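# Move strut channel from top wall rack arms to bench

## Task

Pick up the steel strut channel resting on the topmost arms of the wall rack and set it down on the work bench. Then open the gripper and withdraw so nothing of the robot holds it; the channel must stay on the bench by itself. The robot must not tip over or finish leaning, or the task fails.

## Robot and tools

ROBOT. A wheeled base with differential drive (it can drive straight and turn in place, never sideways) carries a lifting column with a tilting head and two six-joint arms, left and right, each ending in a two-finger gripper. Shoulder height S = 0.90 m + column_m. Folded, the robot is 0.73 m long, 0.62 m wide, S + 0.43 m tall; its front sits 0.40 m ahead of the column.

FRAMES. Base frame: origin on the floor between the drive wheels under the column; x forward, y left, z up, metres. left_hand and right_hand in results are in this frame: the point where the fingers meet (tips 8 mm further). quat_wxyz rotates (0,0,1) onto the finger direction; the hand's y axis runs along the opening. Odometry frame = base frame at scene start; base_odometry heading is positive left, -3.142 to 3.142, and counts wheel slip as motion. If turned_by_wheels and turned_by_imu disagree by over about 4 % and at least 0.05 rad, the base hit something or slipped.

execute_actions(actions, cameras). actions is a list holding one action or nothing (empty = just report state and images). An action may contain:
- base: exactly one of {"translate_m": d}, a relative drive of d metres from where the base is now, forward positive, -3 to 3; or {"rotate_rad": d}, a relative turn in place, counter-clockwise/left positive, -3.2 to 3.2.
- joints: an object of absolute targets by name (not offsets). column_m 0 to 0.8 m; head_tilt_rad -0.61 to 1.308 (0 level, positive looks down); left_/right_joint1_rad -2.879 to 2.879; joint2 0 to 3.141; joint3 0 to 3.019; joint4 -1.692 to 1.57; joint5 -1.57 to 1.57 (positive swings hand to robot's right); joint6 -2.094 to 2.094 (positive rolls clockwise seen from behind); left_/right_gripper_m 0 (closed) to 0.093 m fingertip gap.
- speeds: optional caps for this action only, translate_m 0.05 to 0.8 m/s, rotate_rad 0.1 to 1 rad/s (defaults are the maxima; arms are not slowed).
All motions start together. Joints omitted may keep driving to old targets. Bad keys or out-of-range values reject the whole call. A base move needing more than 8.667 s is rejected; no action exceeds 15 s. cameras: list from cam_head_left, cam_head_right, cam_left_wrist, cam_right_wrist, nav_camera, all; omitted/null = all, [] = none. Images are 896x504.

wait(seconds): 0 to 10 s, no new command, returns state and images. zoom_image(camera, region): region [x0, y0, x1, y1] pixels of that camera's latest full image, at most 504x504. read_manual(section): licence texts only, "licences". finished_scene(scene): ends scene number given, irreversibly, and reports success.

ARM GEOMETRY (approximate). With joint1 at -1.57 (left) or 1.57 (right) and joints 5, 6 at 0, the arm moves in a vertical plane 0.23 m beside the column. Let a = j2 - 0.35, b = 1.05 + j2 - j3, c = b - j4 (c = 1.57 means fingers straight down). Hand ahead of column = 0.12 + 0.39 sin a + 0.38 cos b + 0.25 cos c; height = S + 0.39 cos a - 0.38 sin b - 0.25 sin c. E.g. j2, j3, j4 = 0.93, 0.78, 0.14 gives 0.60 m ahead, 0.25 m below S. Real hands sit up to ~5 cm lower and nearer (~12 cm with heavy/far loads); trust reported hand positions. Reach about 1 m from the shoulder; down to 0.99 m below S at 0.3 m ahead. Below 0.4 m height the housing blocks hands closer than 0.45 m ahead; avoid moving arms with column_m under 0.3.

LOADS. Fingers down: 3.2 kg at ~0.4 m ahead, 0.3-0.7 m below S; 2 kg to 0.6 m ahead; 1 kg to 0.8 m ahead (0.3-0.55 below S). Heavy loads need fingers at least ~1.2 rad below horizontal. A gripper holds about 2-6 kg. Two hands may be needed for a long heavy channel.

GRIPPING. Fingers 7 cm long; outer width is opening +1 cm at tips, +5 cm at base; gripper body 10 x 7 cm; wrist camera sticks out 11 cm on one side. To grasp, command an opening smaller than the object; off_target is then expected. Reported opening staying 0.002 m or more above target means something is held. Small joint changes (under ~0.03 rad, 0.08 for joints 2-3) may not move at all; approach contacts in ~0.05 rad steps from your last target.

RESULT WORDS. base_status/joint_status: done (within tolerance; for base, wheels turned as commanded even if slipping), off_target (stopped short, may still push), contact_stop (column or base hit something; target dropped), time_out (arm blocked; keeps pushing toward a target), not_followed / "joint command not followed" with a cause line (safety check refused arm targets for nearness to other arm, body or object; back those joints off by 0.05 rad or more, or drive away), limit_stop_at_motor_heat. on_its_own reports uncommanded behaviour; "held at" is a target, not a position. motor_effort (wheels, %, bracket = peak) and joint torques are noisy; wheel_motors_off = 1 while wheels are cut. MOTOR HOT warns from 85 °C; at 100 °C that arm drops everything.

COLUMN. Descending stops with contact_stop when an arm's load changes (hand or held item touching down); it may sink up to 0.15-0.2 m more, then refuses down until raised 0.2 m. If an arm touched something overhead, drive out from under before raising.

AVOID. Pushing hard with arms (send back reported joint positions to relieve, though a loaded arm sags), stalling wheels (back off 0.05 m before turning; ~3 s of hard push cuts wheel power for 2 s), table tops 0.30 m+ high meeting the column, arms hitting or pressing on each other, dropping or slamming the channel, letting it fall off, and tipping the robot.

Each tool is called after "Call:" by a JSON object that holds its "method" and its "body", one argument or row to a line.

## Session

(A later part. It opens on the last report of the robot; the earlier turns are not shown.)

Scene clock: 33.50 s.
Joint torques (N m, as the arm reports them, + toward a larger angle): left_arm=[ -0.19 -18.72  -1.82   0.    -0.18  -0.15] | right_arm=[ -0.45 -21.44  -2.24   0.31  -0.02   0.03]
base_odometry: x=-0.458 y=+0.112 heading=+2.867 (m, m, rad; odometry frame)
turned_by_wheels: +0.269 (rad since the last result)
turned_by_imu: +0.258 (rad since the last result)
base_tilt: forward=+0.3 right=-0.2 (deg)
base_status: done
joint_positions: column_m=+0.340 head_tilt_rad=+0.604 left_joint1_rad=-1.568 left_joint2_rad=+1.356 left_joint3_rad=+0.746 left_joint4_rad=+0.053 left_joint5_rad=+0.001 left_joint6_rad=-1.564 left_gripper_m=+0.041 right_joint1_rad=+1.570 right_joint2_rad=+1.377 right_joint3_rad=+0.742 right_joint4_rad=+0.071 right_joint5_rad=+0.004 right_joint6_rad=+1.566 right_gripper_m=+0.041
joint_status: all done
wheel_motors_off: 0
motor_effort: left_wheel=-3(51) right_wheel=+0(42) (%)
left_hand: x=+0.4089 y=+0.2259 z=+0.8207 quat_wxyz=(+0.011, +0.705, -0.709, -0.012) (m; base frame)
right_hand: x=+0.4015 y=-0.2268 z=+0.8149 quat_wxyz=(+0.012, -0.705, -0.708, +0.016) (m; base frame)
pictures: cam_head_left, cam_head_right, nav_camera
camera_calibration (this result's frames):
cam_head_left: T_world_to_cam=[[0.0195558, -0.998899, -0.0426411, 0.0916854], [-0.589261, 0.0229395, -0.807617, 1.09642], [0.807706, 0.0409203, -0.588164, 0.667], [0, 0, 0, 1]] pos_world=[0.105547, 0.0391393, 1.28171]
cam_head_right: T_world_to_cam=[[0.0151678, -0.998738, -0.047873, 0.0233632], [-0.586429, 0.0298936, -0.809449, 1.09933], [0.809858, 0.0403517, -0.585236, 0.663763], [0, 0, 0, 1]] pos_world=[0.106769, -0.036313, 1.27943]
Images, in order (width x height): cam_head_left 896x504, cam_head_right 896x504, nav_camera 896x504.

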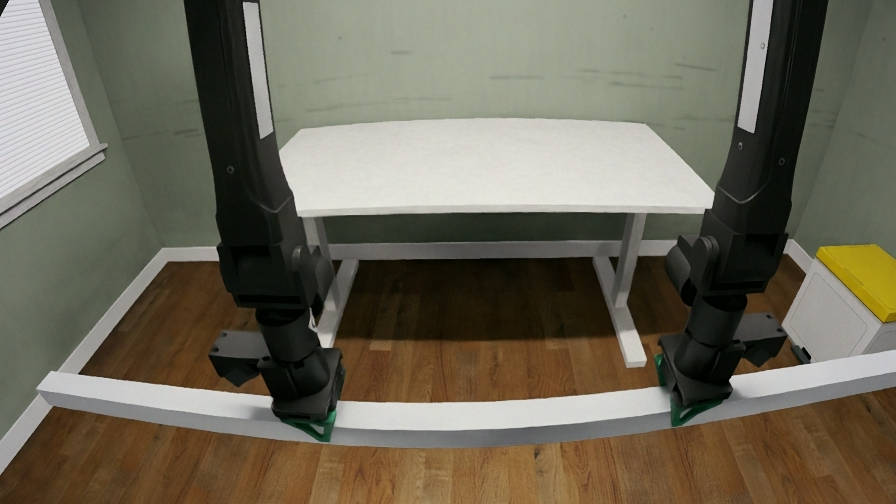

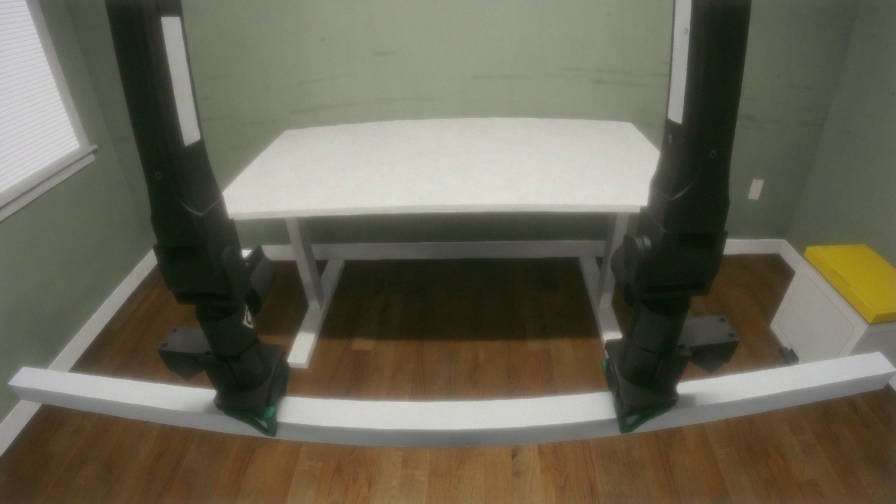

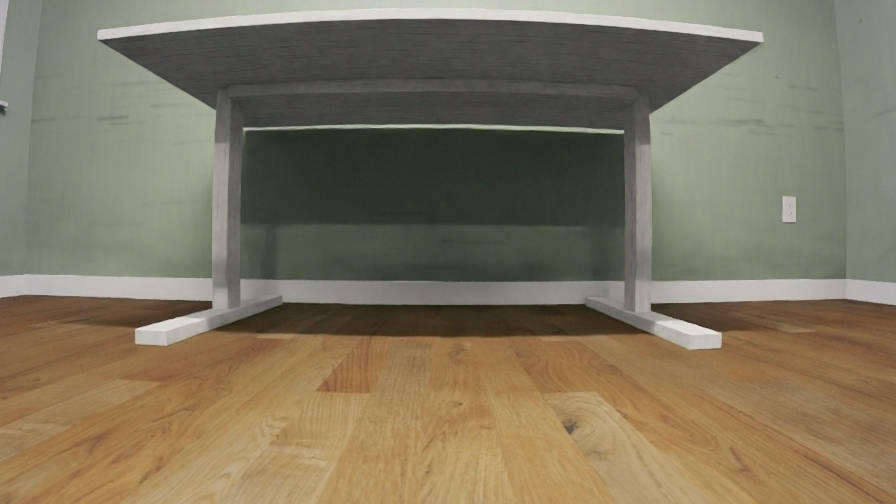

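Call:
{"method": "execute_actions", "body": {
  "actions": [
    {"base": {"translate_m": 0.94}, "joints": {"column_m": 0.30, "head_tilt_rad": 1.0}}
  ]
}}

Scene clock: 38.13 s.
Joint torques (N m, as the arm reports them, + toward a larger angle): left_arm=[ -0.32 -18.77  -1.97   0.01  -0.18  -0.16] | right_arm=[ -1.01 -21.5   -2.27   0.24   0.05   0.07]
base_odometry: x=-1.363 y=+0.367 heading=+2.867 (m, m, rad; odometry frame)
turned_by_wheels: +0.001 (rad since the last result)
turned_by_imu: +0.002 (rad since the last result)
base_tilt: forward=+0.4 right=-0.2 (deg)
base_status: done
joint_positions: column_m=+0.300 head_tilt_rad=+1.001 left_joint1_rad=-1.568 left_joint2_rad=+1.355 left_joint3_rad=+0.749 left_joint4_rad=+0.055 left_joint5_rad=+0.001 left_joint6_rad=-1.563 left_gripper_m=+0.041 right_joint1_rad=+1.570 right_joint2_rad=+1.377 right_joint3_rad=+0.743 right_joint4_rad=+0.073 right_joint5_rad=+0.004 right_joint6_rad=+1.567 right_gripper_m=+0.041
joint_status: all done
wheel_motors_off: 0
motor_effort: left_wheel=+0(53) right_wheel=+1(38) (%)
left_hand: x=+0.4110 y=+0.2259 z=+0.7808 quat_wxyz=(+0.009, +0.705, -0.709, -0.010) (m; base frame)
right_hand: x=+0.4023 y=-0.2268 z=+0.7747 quat_wxyz=(+0.012, -0.706, -0.708, +0.015) (m; base frame)
pictures: cam_head_left, cam_head_right, cam_left_wrist, cam_right_wrist, nav_camera
camera_calibration (this result's frames):
cam_head_left: T_world_to_cam=[[0.00157455, -0.998899, -0.0468851, 0.0963367], [-0.855401, 0.0229395, -0.517458, 0.704274], [0.517964, 0.0409203, -0.854423, 1.00038], [0, 0, 0, 1]] pos_world=[0.0841258, 0.0391393, 1.22369]
cam_head_right: T_world_to_cam=[[-0.00449326, -0.998738, -0.0500169, 0.0251886], [-0.853496, 0.0298936, -0.520241, 0.708374], [0.52108, 0.0403517, -0.852553, 0.99857], [0, 0, 0, 1]] pos_world=[0.0843725, -0.036313, 1.22112]
cam_left_wrist: T_world_to_cam=[[0.998375, 0.00180794, -0.0569521, -0.364261], [0.0349565, -0.808747, 0.587117, -0.28672], [-0.0449984, -0.588154, -0.807496, 0.908114], [0, 0, 0, 1]] pos_world=[0.414555, 0.302885, 0.880891]
cam_right_wrist: T_world_to_cam=[[-0.999381, 0.00239864, 0.0350954, 0.378954], [0.0220594, 0.819865, 0.572131, -0.26117], [-0.0274012, 0.572551, -0.819411, 0.895559], [0, 0, 0, 1]] pos_world=[0.40902, -0.299538, 0.869954]
Images, in order (width x height): cam_head_left 896x504, cam_head_right 896x504, cam_left_wrist 896x504, cam_right_wrist 896x504, nav_camera 896x504.

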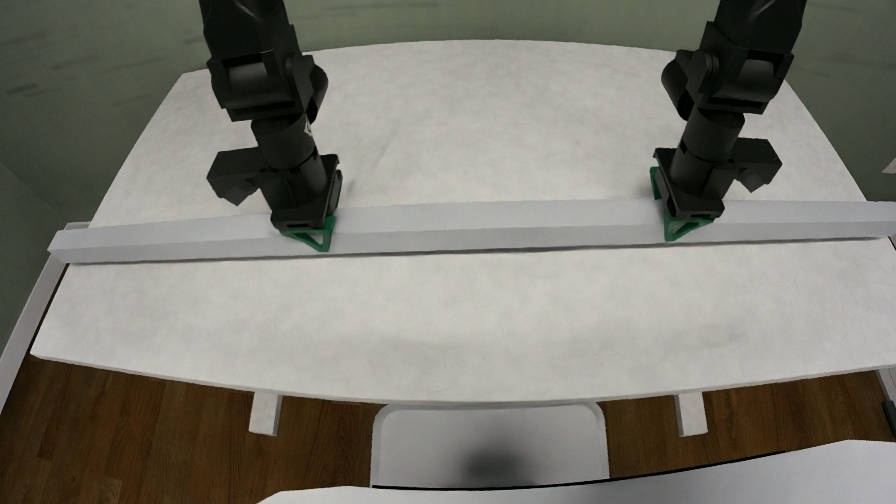

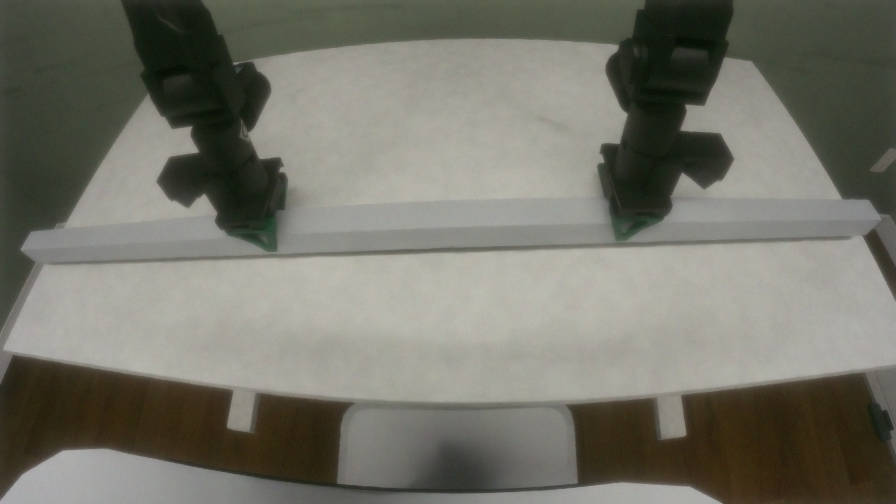

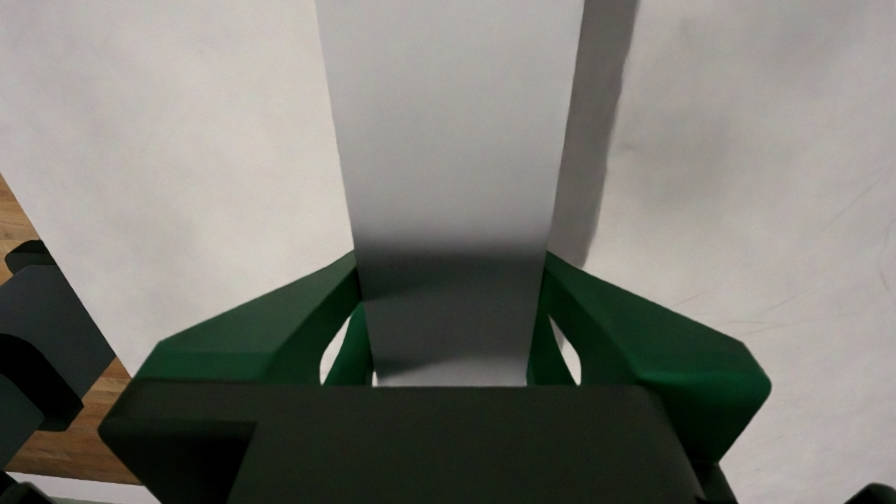

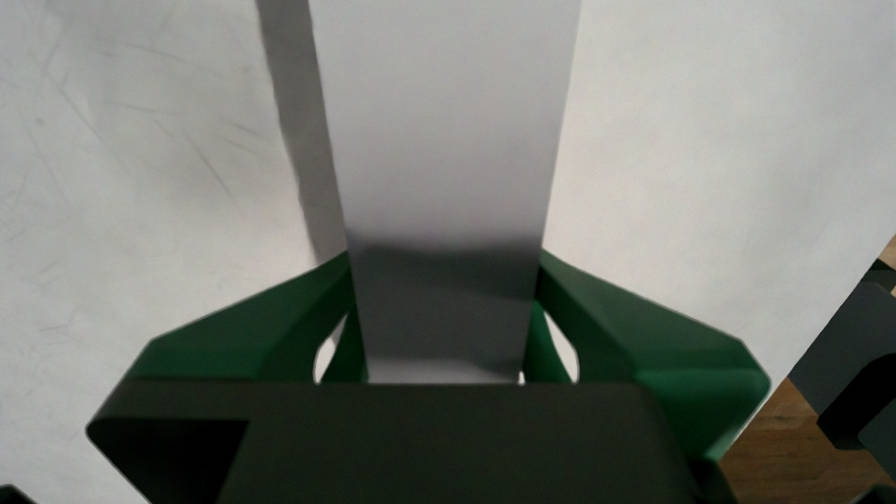

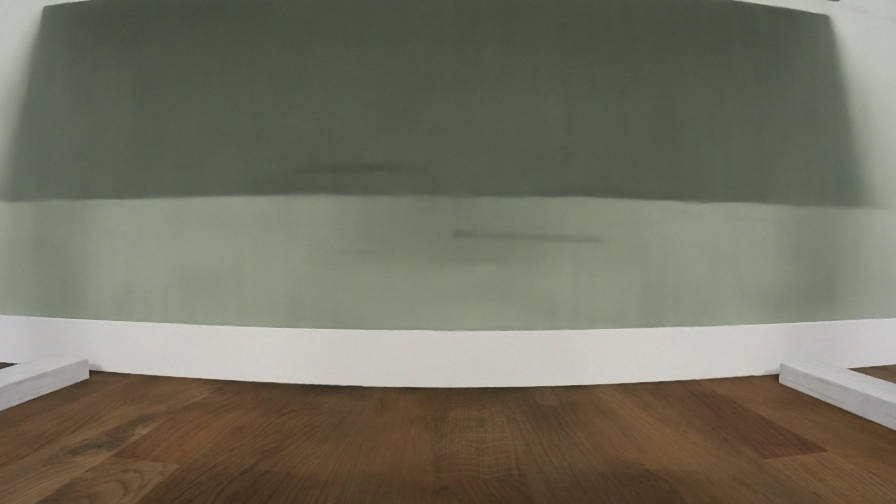

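Call:
{"method": "execute_actions", "body": {
  "actions": [
    {"joints": {"column_m": 0.275}}
  ],
  "cameras": ["cam_head_right", "cam_left_wrist"]
}}

Scene clock: 39.13 s.
Joint torques (N m, as the arm reports them, + toward a larger angle): left_arm=[ -0.23 -18.77  -1.69  -0.02  -0.17  -0.16] | right_arm=[ -1.13 -21.24  -2.19   0.08   0.01   0.04]
base_odometry: x=-1.363 y=+0.367 heading=+2.867 (m, m, rad; odometry frame)
turned_by_wheels: +0.000 (rad since the last result)
turned_by_imu: +0.000 (rad since the last result)
base_tilt: forward=+0.4 right=-0.2 (deg)
base_status: not commanded
joint_positions: column_m=+0.275 head_tilt_rad=+1.001 left_joint1_rad=-1.568 left_joint2_rad=+1.355 left_joint3_rad=+0.749 left_joint4_rad=+0.055 left_joint5_rad=+0.001 left_joint6_rad=-1.563 left_gripper_m=+0.041 right_joint1_rad=+1.570 right_joint2_rad=+1.377 right_joint3_rad=+0.743 right_joint4_rad=+0.073 right_joint5_rad=+0.004 right_joint6_rad=+1.567 right_gripper_m=+0.041
joint_status: all done
wheel_motors_off: 0
motor_effort: left_wheel=+2(4) right_wheel=-3(1) (%)
left_hand: x=+0.4110 y=+0.2259 z=+0.7557 quat_wxyz=(+0.009, +0.705, -0.709, -0.010) (m; base frame)
right_hand: x=+0.4023 y=-0.2268 z=+0.7497 quat_wxyz=(+0.012, -0.706, -0.708, +0.015) (m; base frame)
pictures: cam_head_right, cam_left_wrist
camera_calibration (this result's frames):
cam_head_right: T_world_to_cam=[[-0.00449326, -0.998738, -0.0500169, 0.0239372], [-0.853496, 0.0298936, -0.520241, 0.695358], [0.52108, 0.0403517, -0.852553, 0.97724], [0, 0, 0, 1]] pos_world=[0.0843725, -0.036313, 1.1961]
cam_left_wrist: T_world_to_cam=[[0.998375, 0.00180794, -0.0569521, -0.365686], [0.0349565, -0.808747, 0.587117, -0.27203], [-0.0449984, -0.588154, -0.807496, 0.887911], [0, 0, 0, 1]] pos_world=[0.414555, 0.302885, 0.855872]
Images, in order (width x height): cam_head_right 896x504, cam_left_wrist 896x504.

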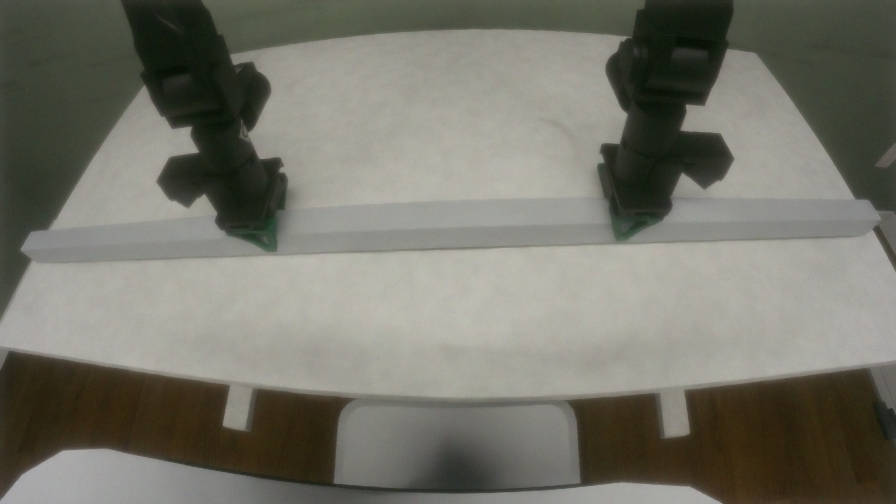

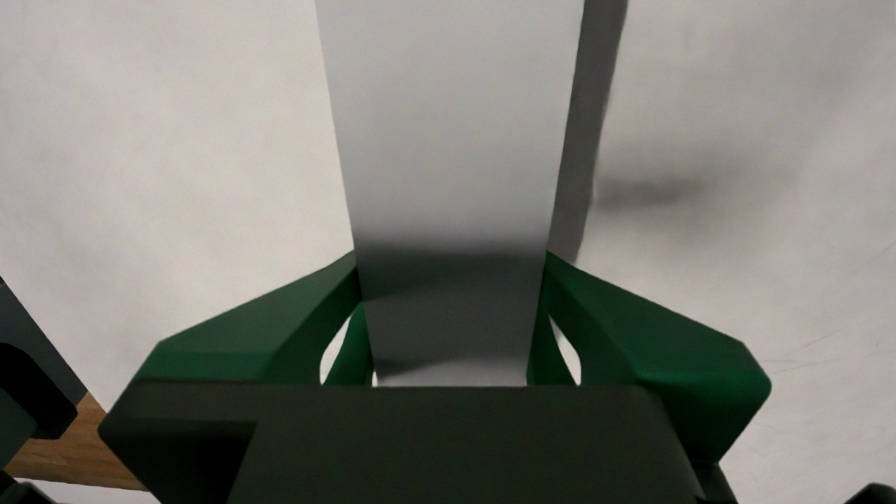

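Call:
{"method": "execute_actions", "body": {
  "actions": [
    {"joints": {"column_m": 0.257}}
  ],
  "cameras": ["cam_head_right", "cam_left_wrist"]
}}

Scene clock: 40.20 s.
Joint torques (N m, as the arm reports them, + toward a larger angle): left_arm=[ -0.33 -16.87  -0.76   0.03  -0.14  -0.16] | right_arm=[ -0.71 -19.79  -1.22   0.29   0.03   0.01]
base_odometry: x=-1.363 y=+0.367 heading=+2.867 (m, m, rad; odometry frame)
turned_by_wheels: +0.000 (rad since the last result)
turned_by_imu: +0.000 (rad since the last result)
base_tilt: forward=+0.4 right=-0.2 (deg)
base_status: not commanded
joint_positions: column_m=+0.257 head_tilt_rad=+1.001 left_joint1_rad=-1.568 left_joint2_rad=+1.334 left_joint3_rad=+0.735 left_joint4_rad=+0.053 left_joint5_rad=+0.000 left_joint6_rad=-1.563 left_gripper_m=+0.041 right_joint1_rad=+1.570 right_joint2_rad=+1.362 right_joint3_rad=+0.733 right_joint4_rad=+0.073 right_joint5_rad=+0.003 right_joint6_rad=+1.567 right_gripper_m=+0.041
joint_status: all done
wheel_motors_off: 0
motor_effort: left_wheel=+4(5) right_wheel=+0(4) (%)
left_hand: x=+0.4110 y=+0.2260 z=+0.7444 quat_wxyz=(+0.007, +0.705, -0.709, -0.008) (m; base frame)
right_hand: x=+0.4026 y=-0.2266 z=+0.7364 quat_wxyz=(+0.010, -0.706, -0.708, +0.013) (m; base frame)
pictures: cam_head_right, cam_left_wrist
camera_calibration (this result's frames):
cam_head_right: T_world_to_cam=[[-0.00449327, -0.998738, -0.0500169, 0.0230391], [-0.853496, 0.0298936, -0.520241, 0.686017], [0.52108, 0.0403517, -0.852554, 0.961933], [0, 0, 0, 1]] pos_world=[0.0843725, -0.036313, 1.17815]
cam_left_wrist: T_world_to_cam=[[0.998685, 0.00181631, -0.0512381, -0.370719], [0.0315718, -0.809201, 0.586683, -0.263474], [-0.0403963, -0.587529, -0.808194, 0.877323], [0, 0, 0, 1]] pos_world=[0.413991, 0.302922, 0.844628]
Images, in order (width x height): cam_head_right 896x504, cam_left_wrist 896x504.

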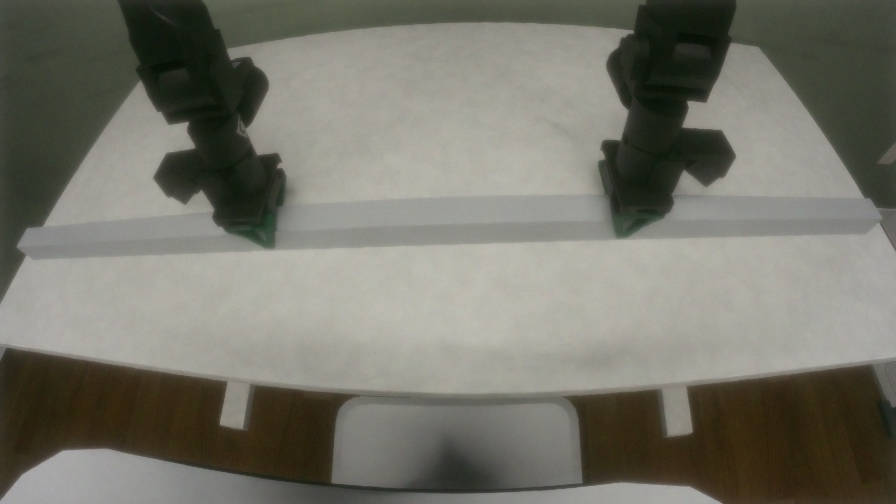

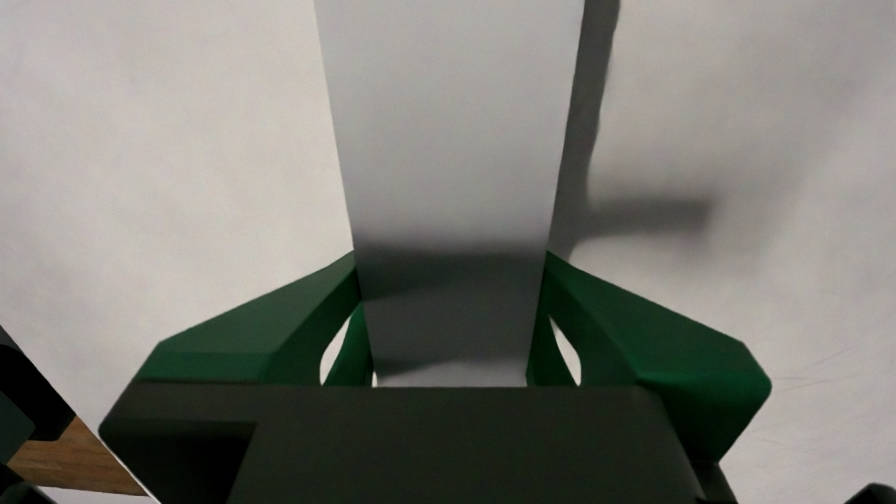

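Call:
{"method": "execute_actions", "body": {
  "actions": [
    {"joints": {"column_m": 0.247}}
  ],
  "cameras": []
}}

Call:
{"method": "execute_actions", "body": {
  "actions": [
    {"joints": {"left_gripper_m": 0.093, "right_gripper_m": 0.093}}
  ],
  "cameras": ["cam_head_right", "cam_left_wrist", "cam_right_wrist"]
}}

Scene clock: 41.10 s.
Joint torques (N m, as the arm reports them, + toward a larger angle): left_arm=[ -0.31 -14.17   0.59   0.38  -0.14  -0.16] | right_arm=[ -0.59 -16.5    0.49   0.45   0.03   0.04]
base_odometry: x=-1.363 y=+0.367 heading=+2.867 (m, m, rad; odometry frame)
turned_by_wheels: +0.000 (rad since the last result)
turned_by_imu: +0.000 (rad since the last result)
base_tilt: forward=+0.3 right=-0.2 (deg)
base_status: not commanded
joint_positions: column_m=+0.247 head_tilt_rad=+1.001 left_joint1_rad=-1.568 left_joint2_rad=+1.303 left_joint3_rad=+0.720 left_joint4_rad=+0.044 left_joint5_rad=+0.000 left_joint6_rad=-1.563 left_gripper_m=+0.041 right_joint1_rad=+1.570 right_joint2_rad=+1.332 right_joint3_rad=+0.715 right_joint4_rad=+0.069 right_joint5_rad=+0.003 right_joint6_rad=+1.567 right_gripper_m=+0.041
joint_status: all done
wheel_motors_off: 0
motor_effort: left_wheel=+4(5) right_wheel=-1(2) (%)
left_hand: x=+0.4115 y=+0.2260 z=+0.7437 quat_wxyz=(+0.005, +0.705, -0.709, -0.006) (m; base frame)
right_hand: x=+0.4027 y=-0.2266 z=+0.7356 quat_wxyz=(+0.007, -0.706, -0.708, +0.010) (m; base frame)
pictures: none
No camera images: the call's "cameras" was empty. Leave "cameras" out to get every camera's image.

Scene clock: 41.80 s.
Joint torques (N m, as the arm reports them, + toward a larger angle): left_arm=[ -0.66 -14.12   0.43   0.41  -0.13  -0.16] | right_arm=[ -0.21 -17.33  -0.49   0.52   0.05   0.02]
base_odometry: x=-1.363 y=+0.367 heading=+2.867 (m, m, rad; odometry frame)
turned_by_wheels: +0.000 (rad since the last result)
turned_by_imu: +0.000 (rad since the last result)
base_tilt: forward=+0.4 right=-0.2 (deg)
base_status: not commanded
joint_positions: column_m=+0.247 head_tilt_rad=+1.001 left_joint1_rad=-1.568 left_joint2_rad=+1.303 left_joint3_rad=+0.723 left_joint4_rad=+0.043 left_joint5_rad=+0.000 left_joint6_rad=-1.563 left_gripper_m=+0.093 right_joint1_rad=+1.570 right_joint2_rad=+1.332 right_joint3_rad=+0.728 right_joint4_rad=+0.069 right_joint5_rad=+0.003 right_joint6_rad=+1.567 right_gripper_m=+0.093
joint_status: all done
wheel_motors_off: 0
motor_effort: left_wheel=+4(4) right_wheel=-3(4) (%)
left_hand: x=+0.4137 y=+0.2260 z=+0.7437 quat_wxyz=(+0.004, +0.705, -0.709, -0.005) (m; base frame)
right_hand: x=+0.4113 y=-0.2266 z=+0.7351 quat_wxyz=(+0.003, -0.706, -0.708, +0.005) (m; base frame)
pictures: cam_head_right, cam_left_wrist, cam_right_wrist
camera_calibration (this result's frames):
cam_head_right: T_world_to_cam=[[-0.00449327, -0.998738, -0.0500169, 0.0225392], [-0.853496, 0.0298936, -0.520241, 0.680817], [0.52108, 0.0403517, -0.852554, 0.953412], [0, 0, 0, 1]] pos_world=[0.0843725, -0.036313, 1.16815]
cam_left_wrist: T_world_to_cam=[[0.999112, 0.00180506, -0.0420926, -0.380406], [0.026177, -0.809433, 0.586628, -0.260797], [-0.0330123, -0.587209, -0.808762, 0.874203], [0, 0, 0, 1]] pos_world=[0.415754, 0.302929, 0.844]
cam_right_wrist: T_world_to_cam=[[-0.999962, 0.0023749, 0.00840129, 0.40913], [0.00676346, 0.819219, 0.573441, -0.2337], [-0.00552064, 0.573476, -0.819204, 0.8543], [0, 0, 0, 1]] pos_world=[0.415412, -0.299441, 0.830422]
Images, in order (width x height): cam_head_right 896x504, cam_left_wrist 896x504, cam_right_wrist 896x504.

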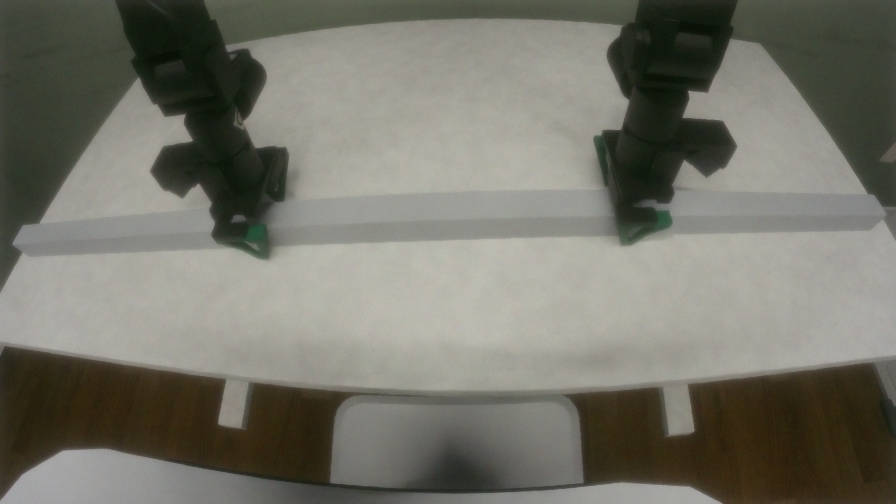

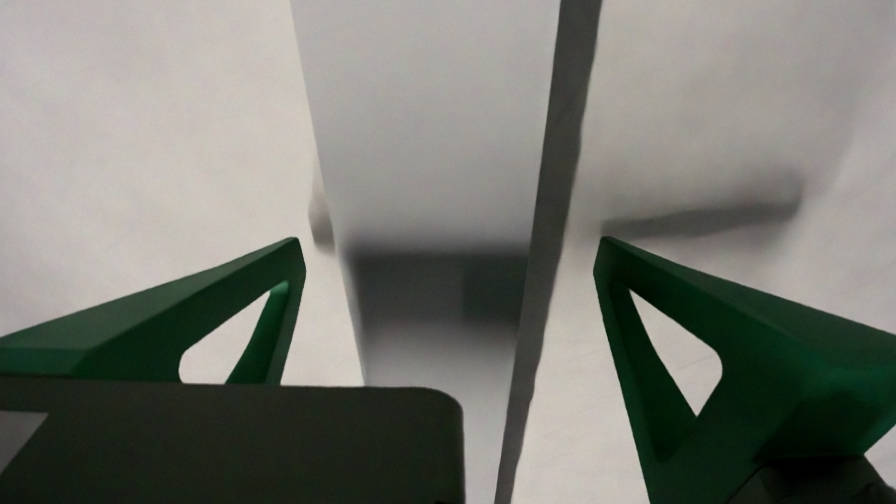

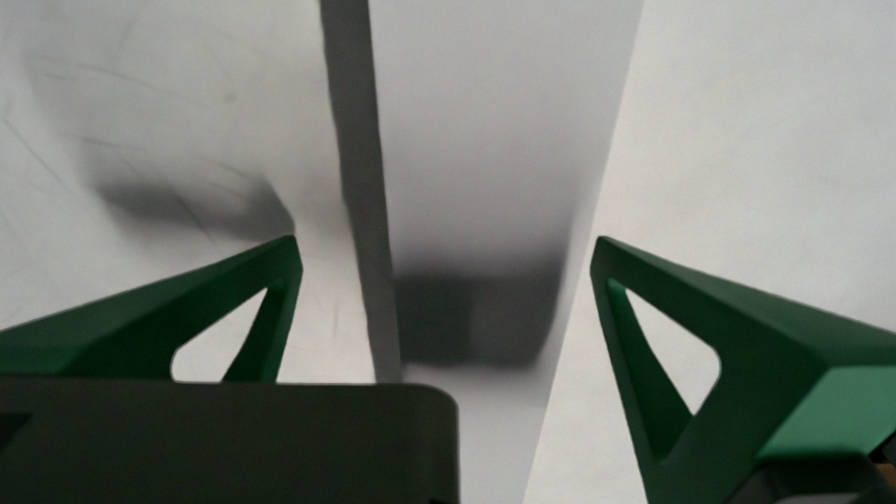

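Call:
{"method": "execute_actions", "body": {
  "actions": [
    {"joints": {"column_m": 0.305}}
  ],
  "cameras": ["cam_left_wrist", "cam_right_wrist"]
}}

Scene clock: 43.17 s.
Joint torques (N m, as the arm reports them, + toward a larger angle): left_arm=[ -0.35 -14.07   0.34   0.4   -0.13  -0.16] | right_arm=[ -0.91 -16.73  -0.64   0.52   0.05   0.04]
base_odometry: x=-1.363 y=+0.367 heading=+2.867 (m, m, rad; odometry frame)
turned_by_wheels: +0.000 (rad since the last result)
turned_by_imu: +0.000 (rad since the last result)
base_tilt: forward=+0.4 right=-0.1 (deg)
base_status: not commanded
joint_positions: column_m=+0.305 head_tilt_rad=+1.001 left_joint1_rad=-1.568 left_joint2_rad=+1.301 left_joint3_rad=+0.723 left_joint4_rad=+0.043 left_joint5_rad=+0.000 left_joint6_rad=-1.563 left_gripper_m=+0.093 right_joint1_rad=+1.570 right_joint2_rad=+1.332 right_joint3_rad=+0.728 right_joint4_rad=+0.069 right_joint5_rad=+0.003 right_joint6_rad=+1.567 right_gripper_m=+0.093
joint_status: all done
wheel_motors_off: 0
motor_effort: left_wheel=+3(4) right_wheel=-3(4) (%)
left_hand: x=+0.4143 y=+0.2260 z=+0.8020 quat_wxyz=(+0.003, +0.705, -0.709, -0.005) (m; base frame)
right_hand: x=+0.4113 y=-0.2266 z=+0.7929 quat_wxyz=(+0.003, -0.706, -0.708, +0.005) (m; base frame)
pictures: cam_left_wrist, cam_right_wrist
camera_calibration (this result's frames):
cam_left_wrist: T_world_to_cam=[[0.999175, 0.00180132, -0.040568, -0.379818], [0.0252788, -0.809435, 0.586666, -0.294665], [-0.0317804, -0.587207, -0.808813, 0.920895], [0, 0, 0, 1]] pos_world=[0.41622, 0.302928, 0.902292]
cam_right_wrist: T_world_to_cam=[[-0.999962, 0.0023749, 0.00840129, 0.408644], [0.00676346, 0.819219, 0.573441, -0.266871], [-0.00552064, 0.573476, -0.819204, 0.901688], [0, 0, 0, 1]] pos_world=[0.415412, -0.299441, 0.888268]
Images, in order (width x height): cam_left_wrist 896x504, cam_right_wrist 896x504.

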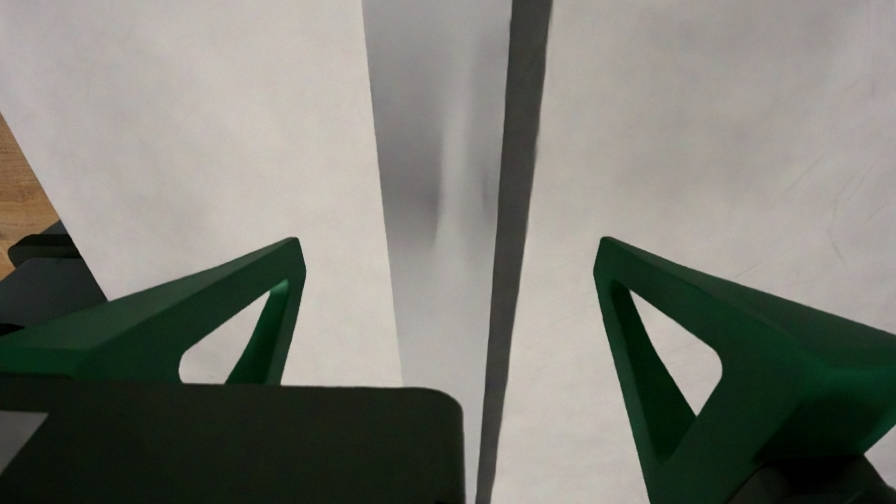

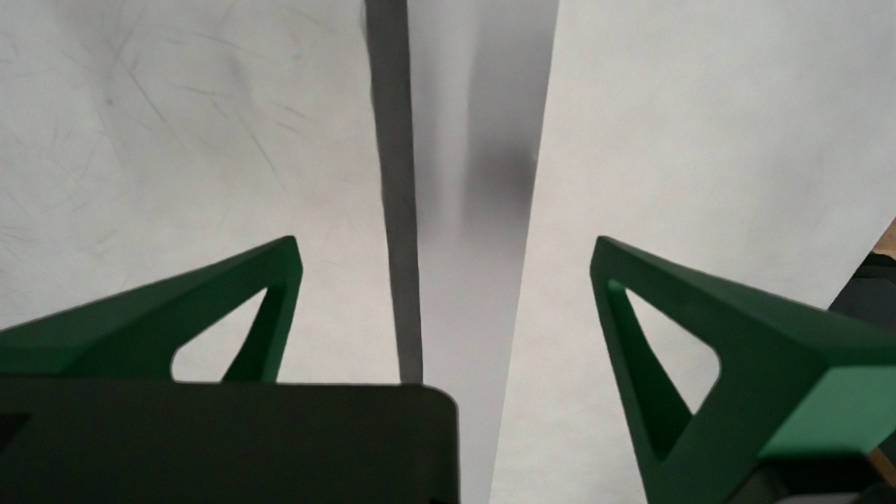

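Call:
{"method": "execute_actions", "body": {
  "actions": [
    {"base": {"translate_m": -0.8}, "joints": {"column_m": 0.36, "head_tilt_rad": 0.6}}
  ],
  "cameras": ["cam_head_left", "cam_head_right"]
}}

Scene clock: 46.33 s.
Joint torques (N m, as the arm reports them, + toward a larger angle): left_arm=[ -0.32 -14.18  -0.02   0.47  -0.13  -0.15] | right_arm=[ -0.77 -16.27  -0.59   0.66   0.06   0.08]
base_odometry: x=-0.593 y=+0.151 heading=+2.869 (m, m, rad; odometry frame)
turned_by_wheels: +0.001 (rad since the last result)
turned_by_imu: +0.000 (rad since the last result)
base_tilt: forward=+0.4 right=-0.2 (deg)
base_status: done
joint_positions: column_m=+0.360 head_tilt_rad=+0.617 left_joint1_rad=-1.568 left_joint2_rad=+1.298 left_joint3_rad=+0.726 left_joint4_rad=+0.043 left_joint5_rad=+0.000 left_joint6_rad=-1.563 left_gripper_m=+0.093 right_joint1_rad=+1.570 right_joint2_rad=+1.332 right_joint3_rad=+0.728 right_joint4_rad=+0.069 right_joint5_rad=+0.003 right_joint6_rad=+1.567 right_gripper_m=+0.093
joint_status: all done
wheel_motors_off: 0
motor_effort: left_wheel=+1(50) right_wheel=-3(43) (%)
left_hand: x=+0.4172 y=+0.2260 z=+0.8578 quat_wxyz=(+0.001, +0.705, -0.709, -0.003) (m; base frame)
right_hand: x=+0.4109 y=-0.2266 z=+0.8481 quat_wxyz=(+0.003, -0.706, -0.708, +0.006) (m; base frame)
pictures: cam_head_left, cam_head_right
camera_calibration (this result's frames):
cam_head_left: T_world_to_cam=[[0.0190095, -0.998899, -0.0428874, 0.0928913], [-0.599528, 0.0229395, -0.800025, 1.10276], [0.800128, 0.0409203, -0.598432, 0.692884], [0, 0, 0, 1]] pos_world=[0.104977, 0.0391393, 1.30087]
cam_head_right: T_world_to_cam=[[0.0145551, -0.998738, -0.0480628, 0.0246004], [-0.59672, 0.0298936, -0.801892, 1.10575], [0.802317, 0.0403517, -0.595532, 0.689625], [0, 0, 0, 1]] pos_world=[0.106169, -0.036313, 1.29857]
Images, in order (width x height): cam_head_left 896x504, cam_head_right 896x504.

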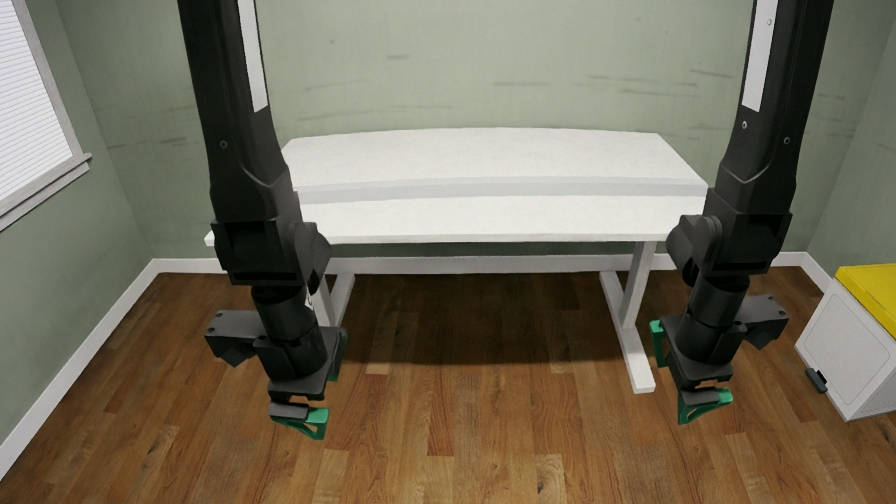

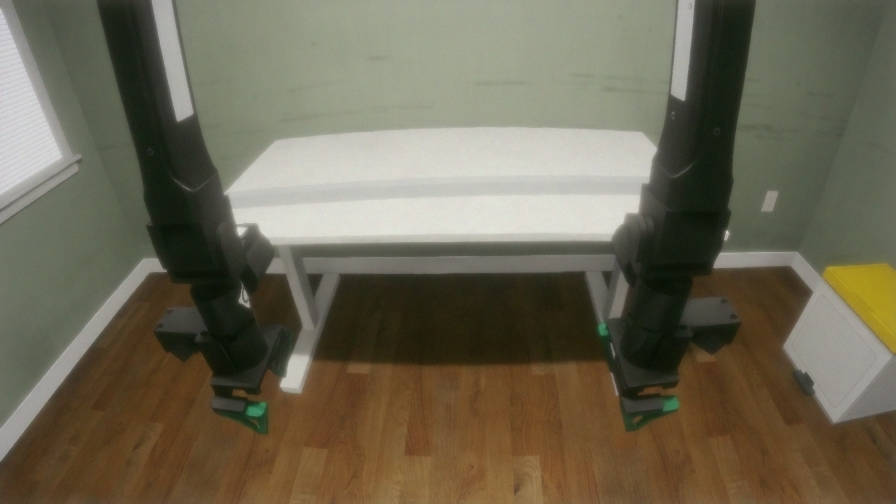

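The strut lies on the bench and the robot is clear.

Call:
{"method": "finished_scene", "body": {
  "scene": 2
}}

The scene is finished: the task was done.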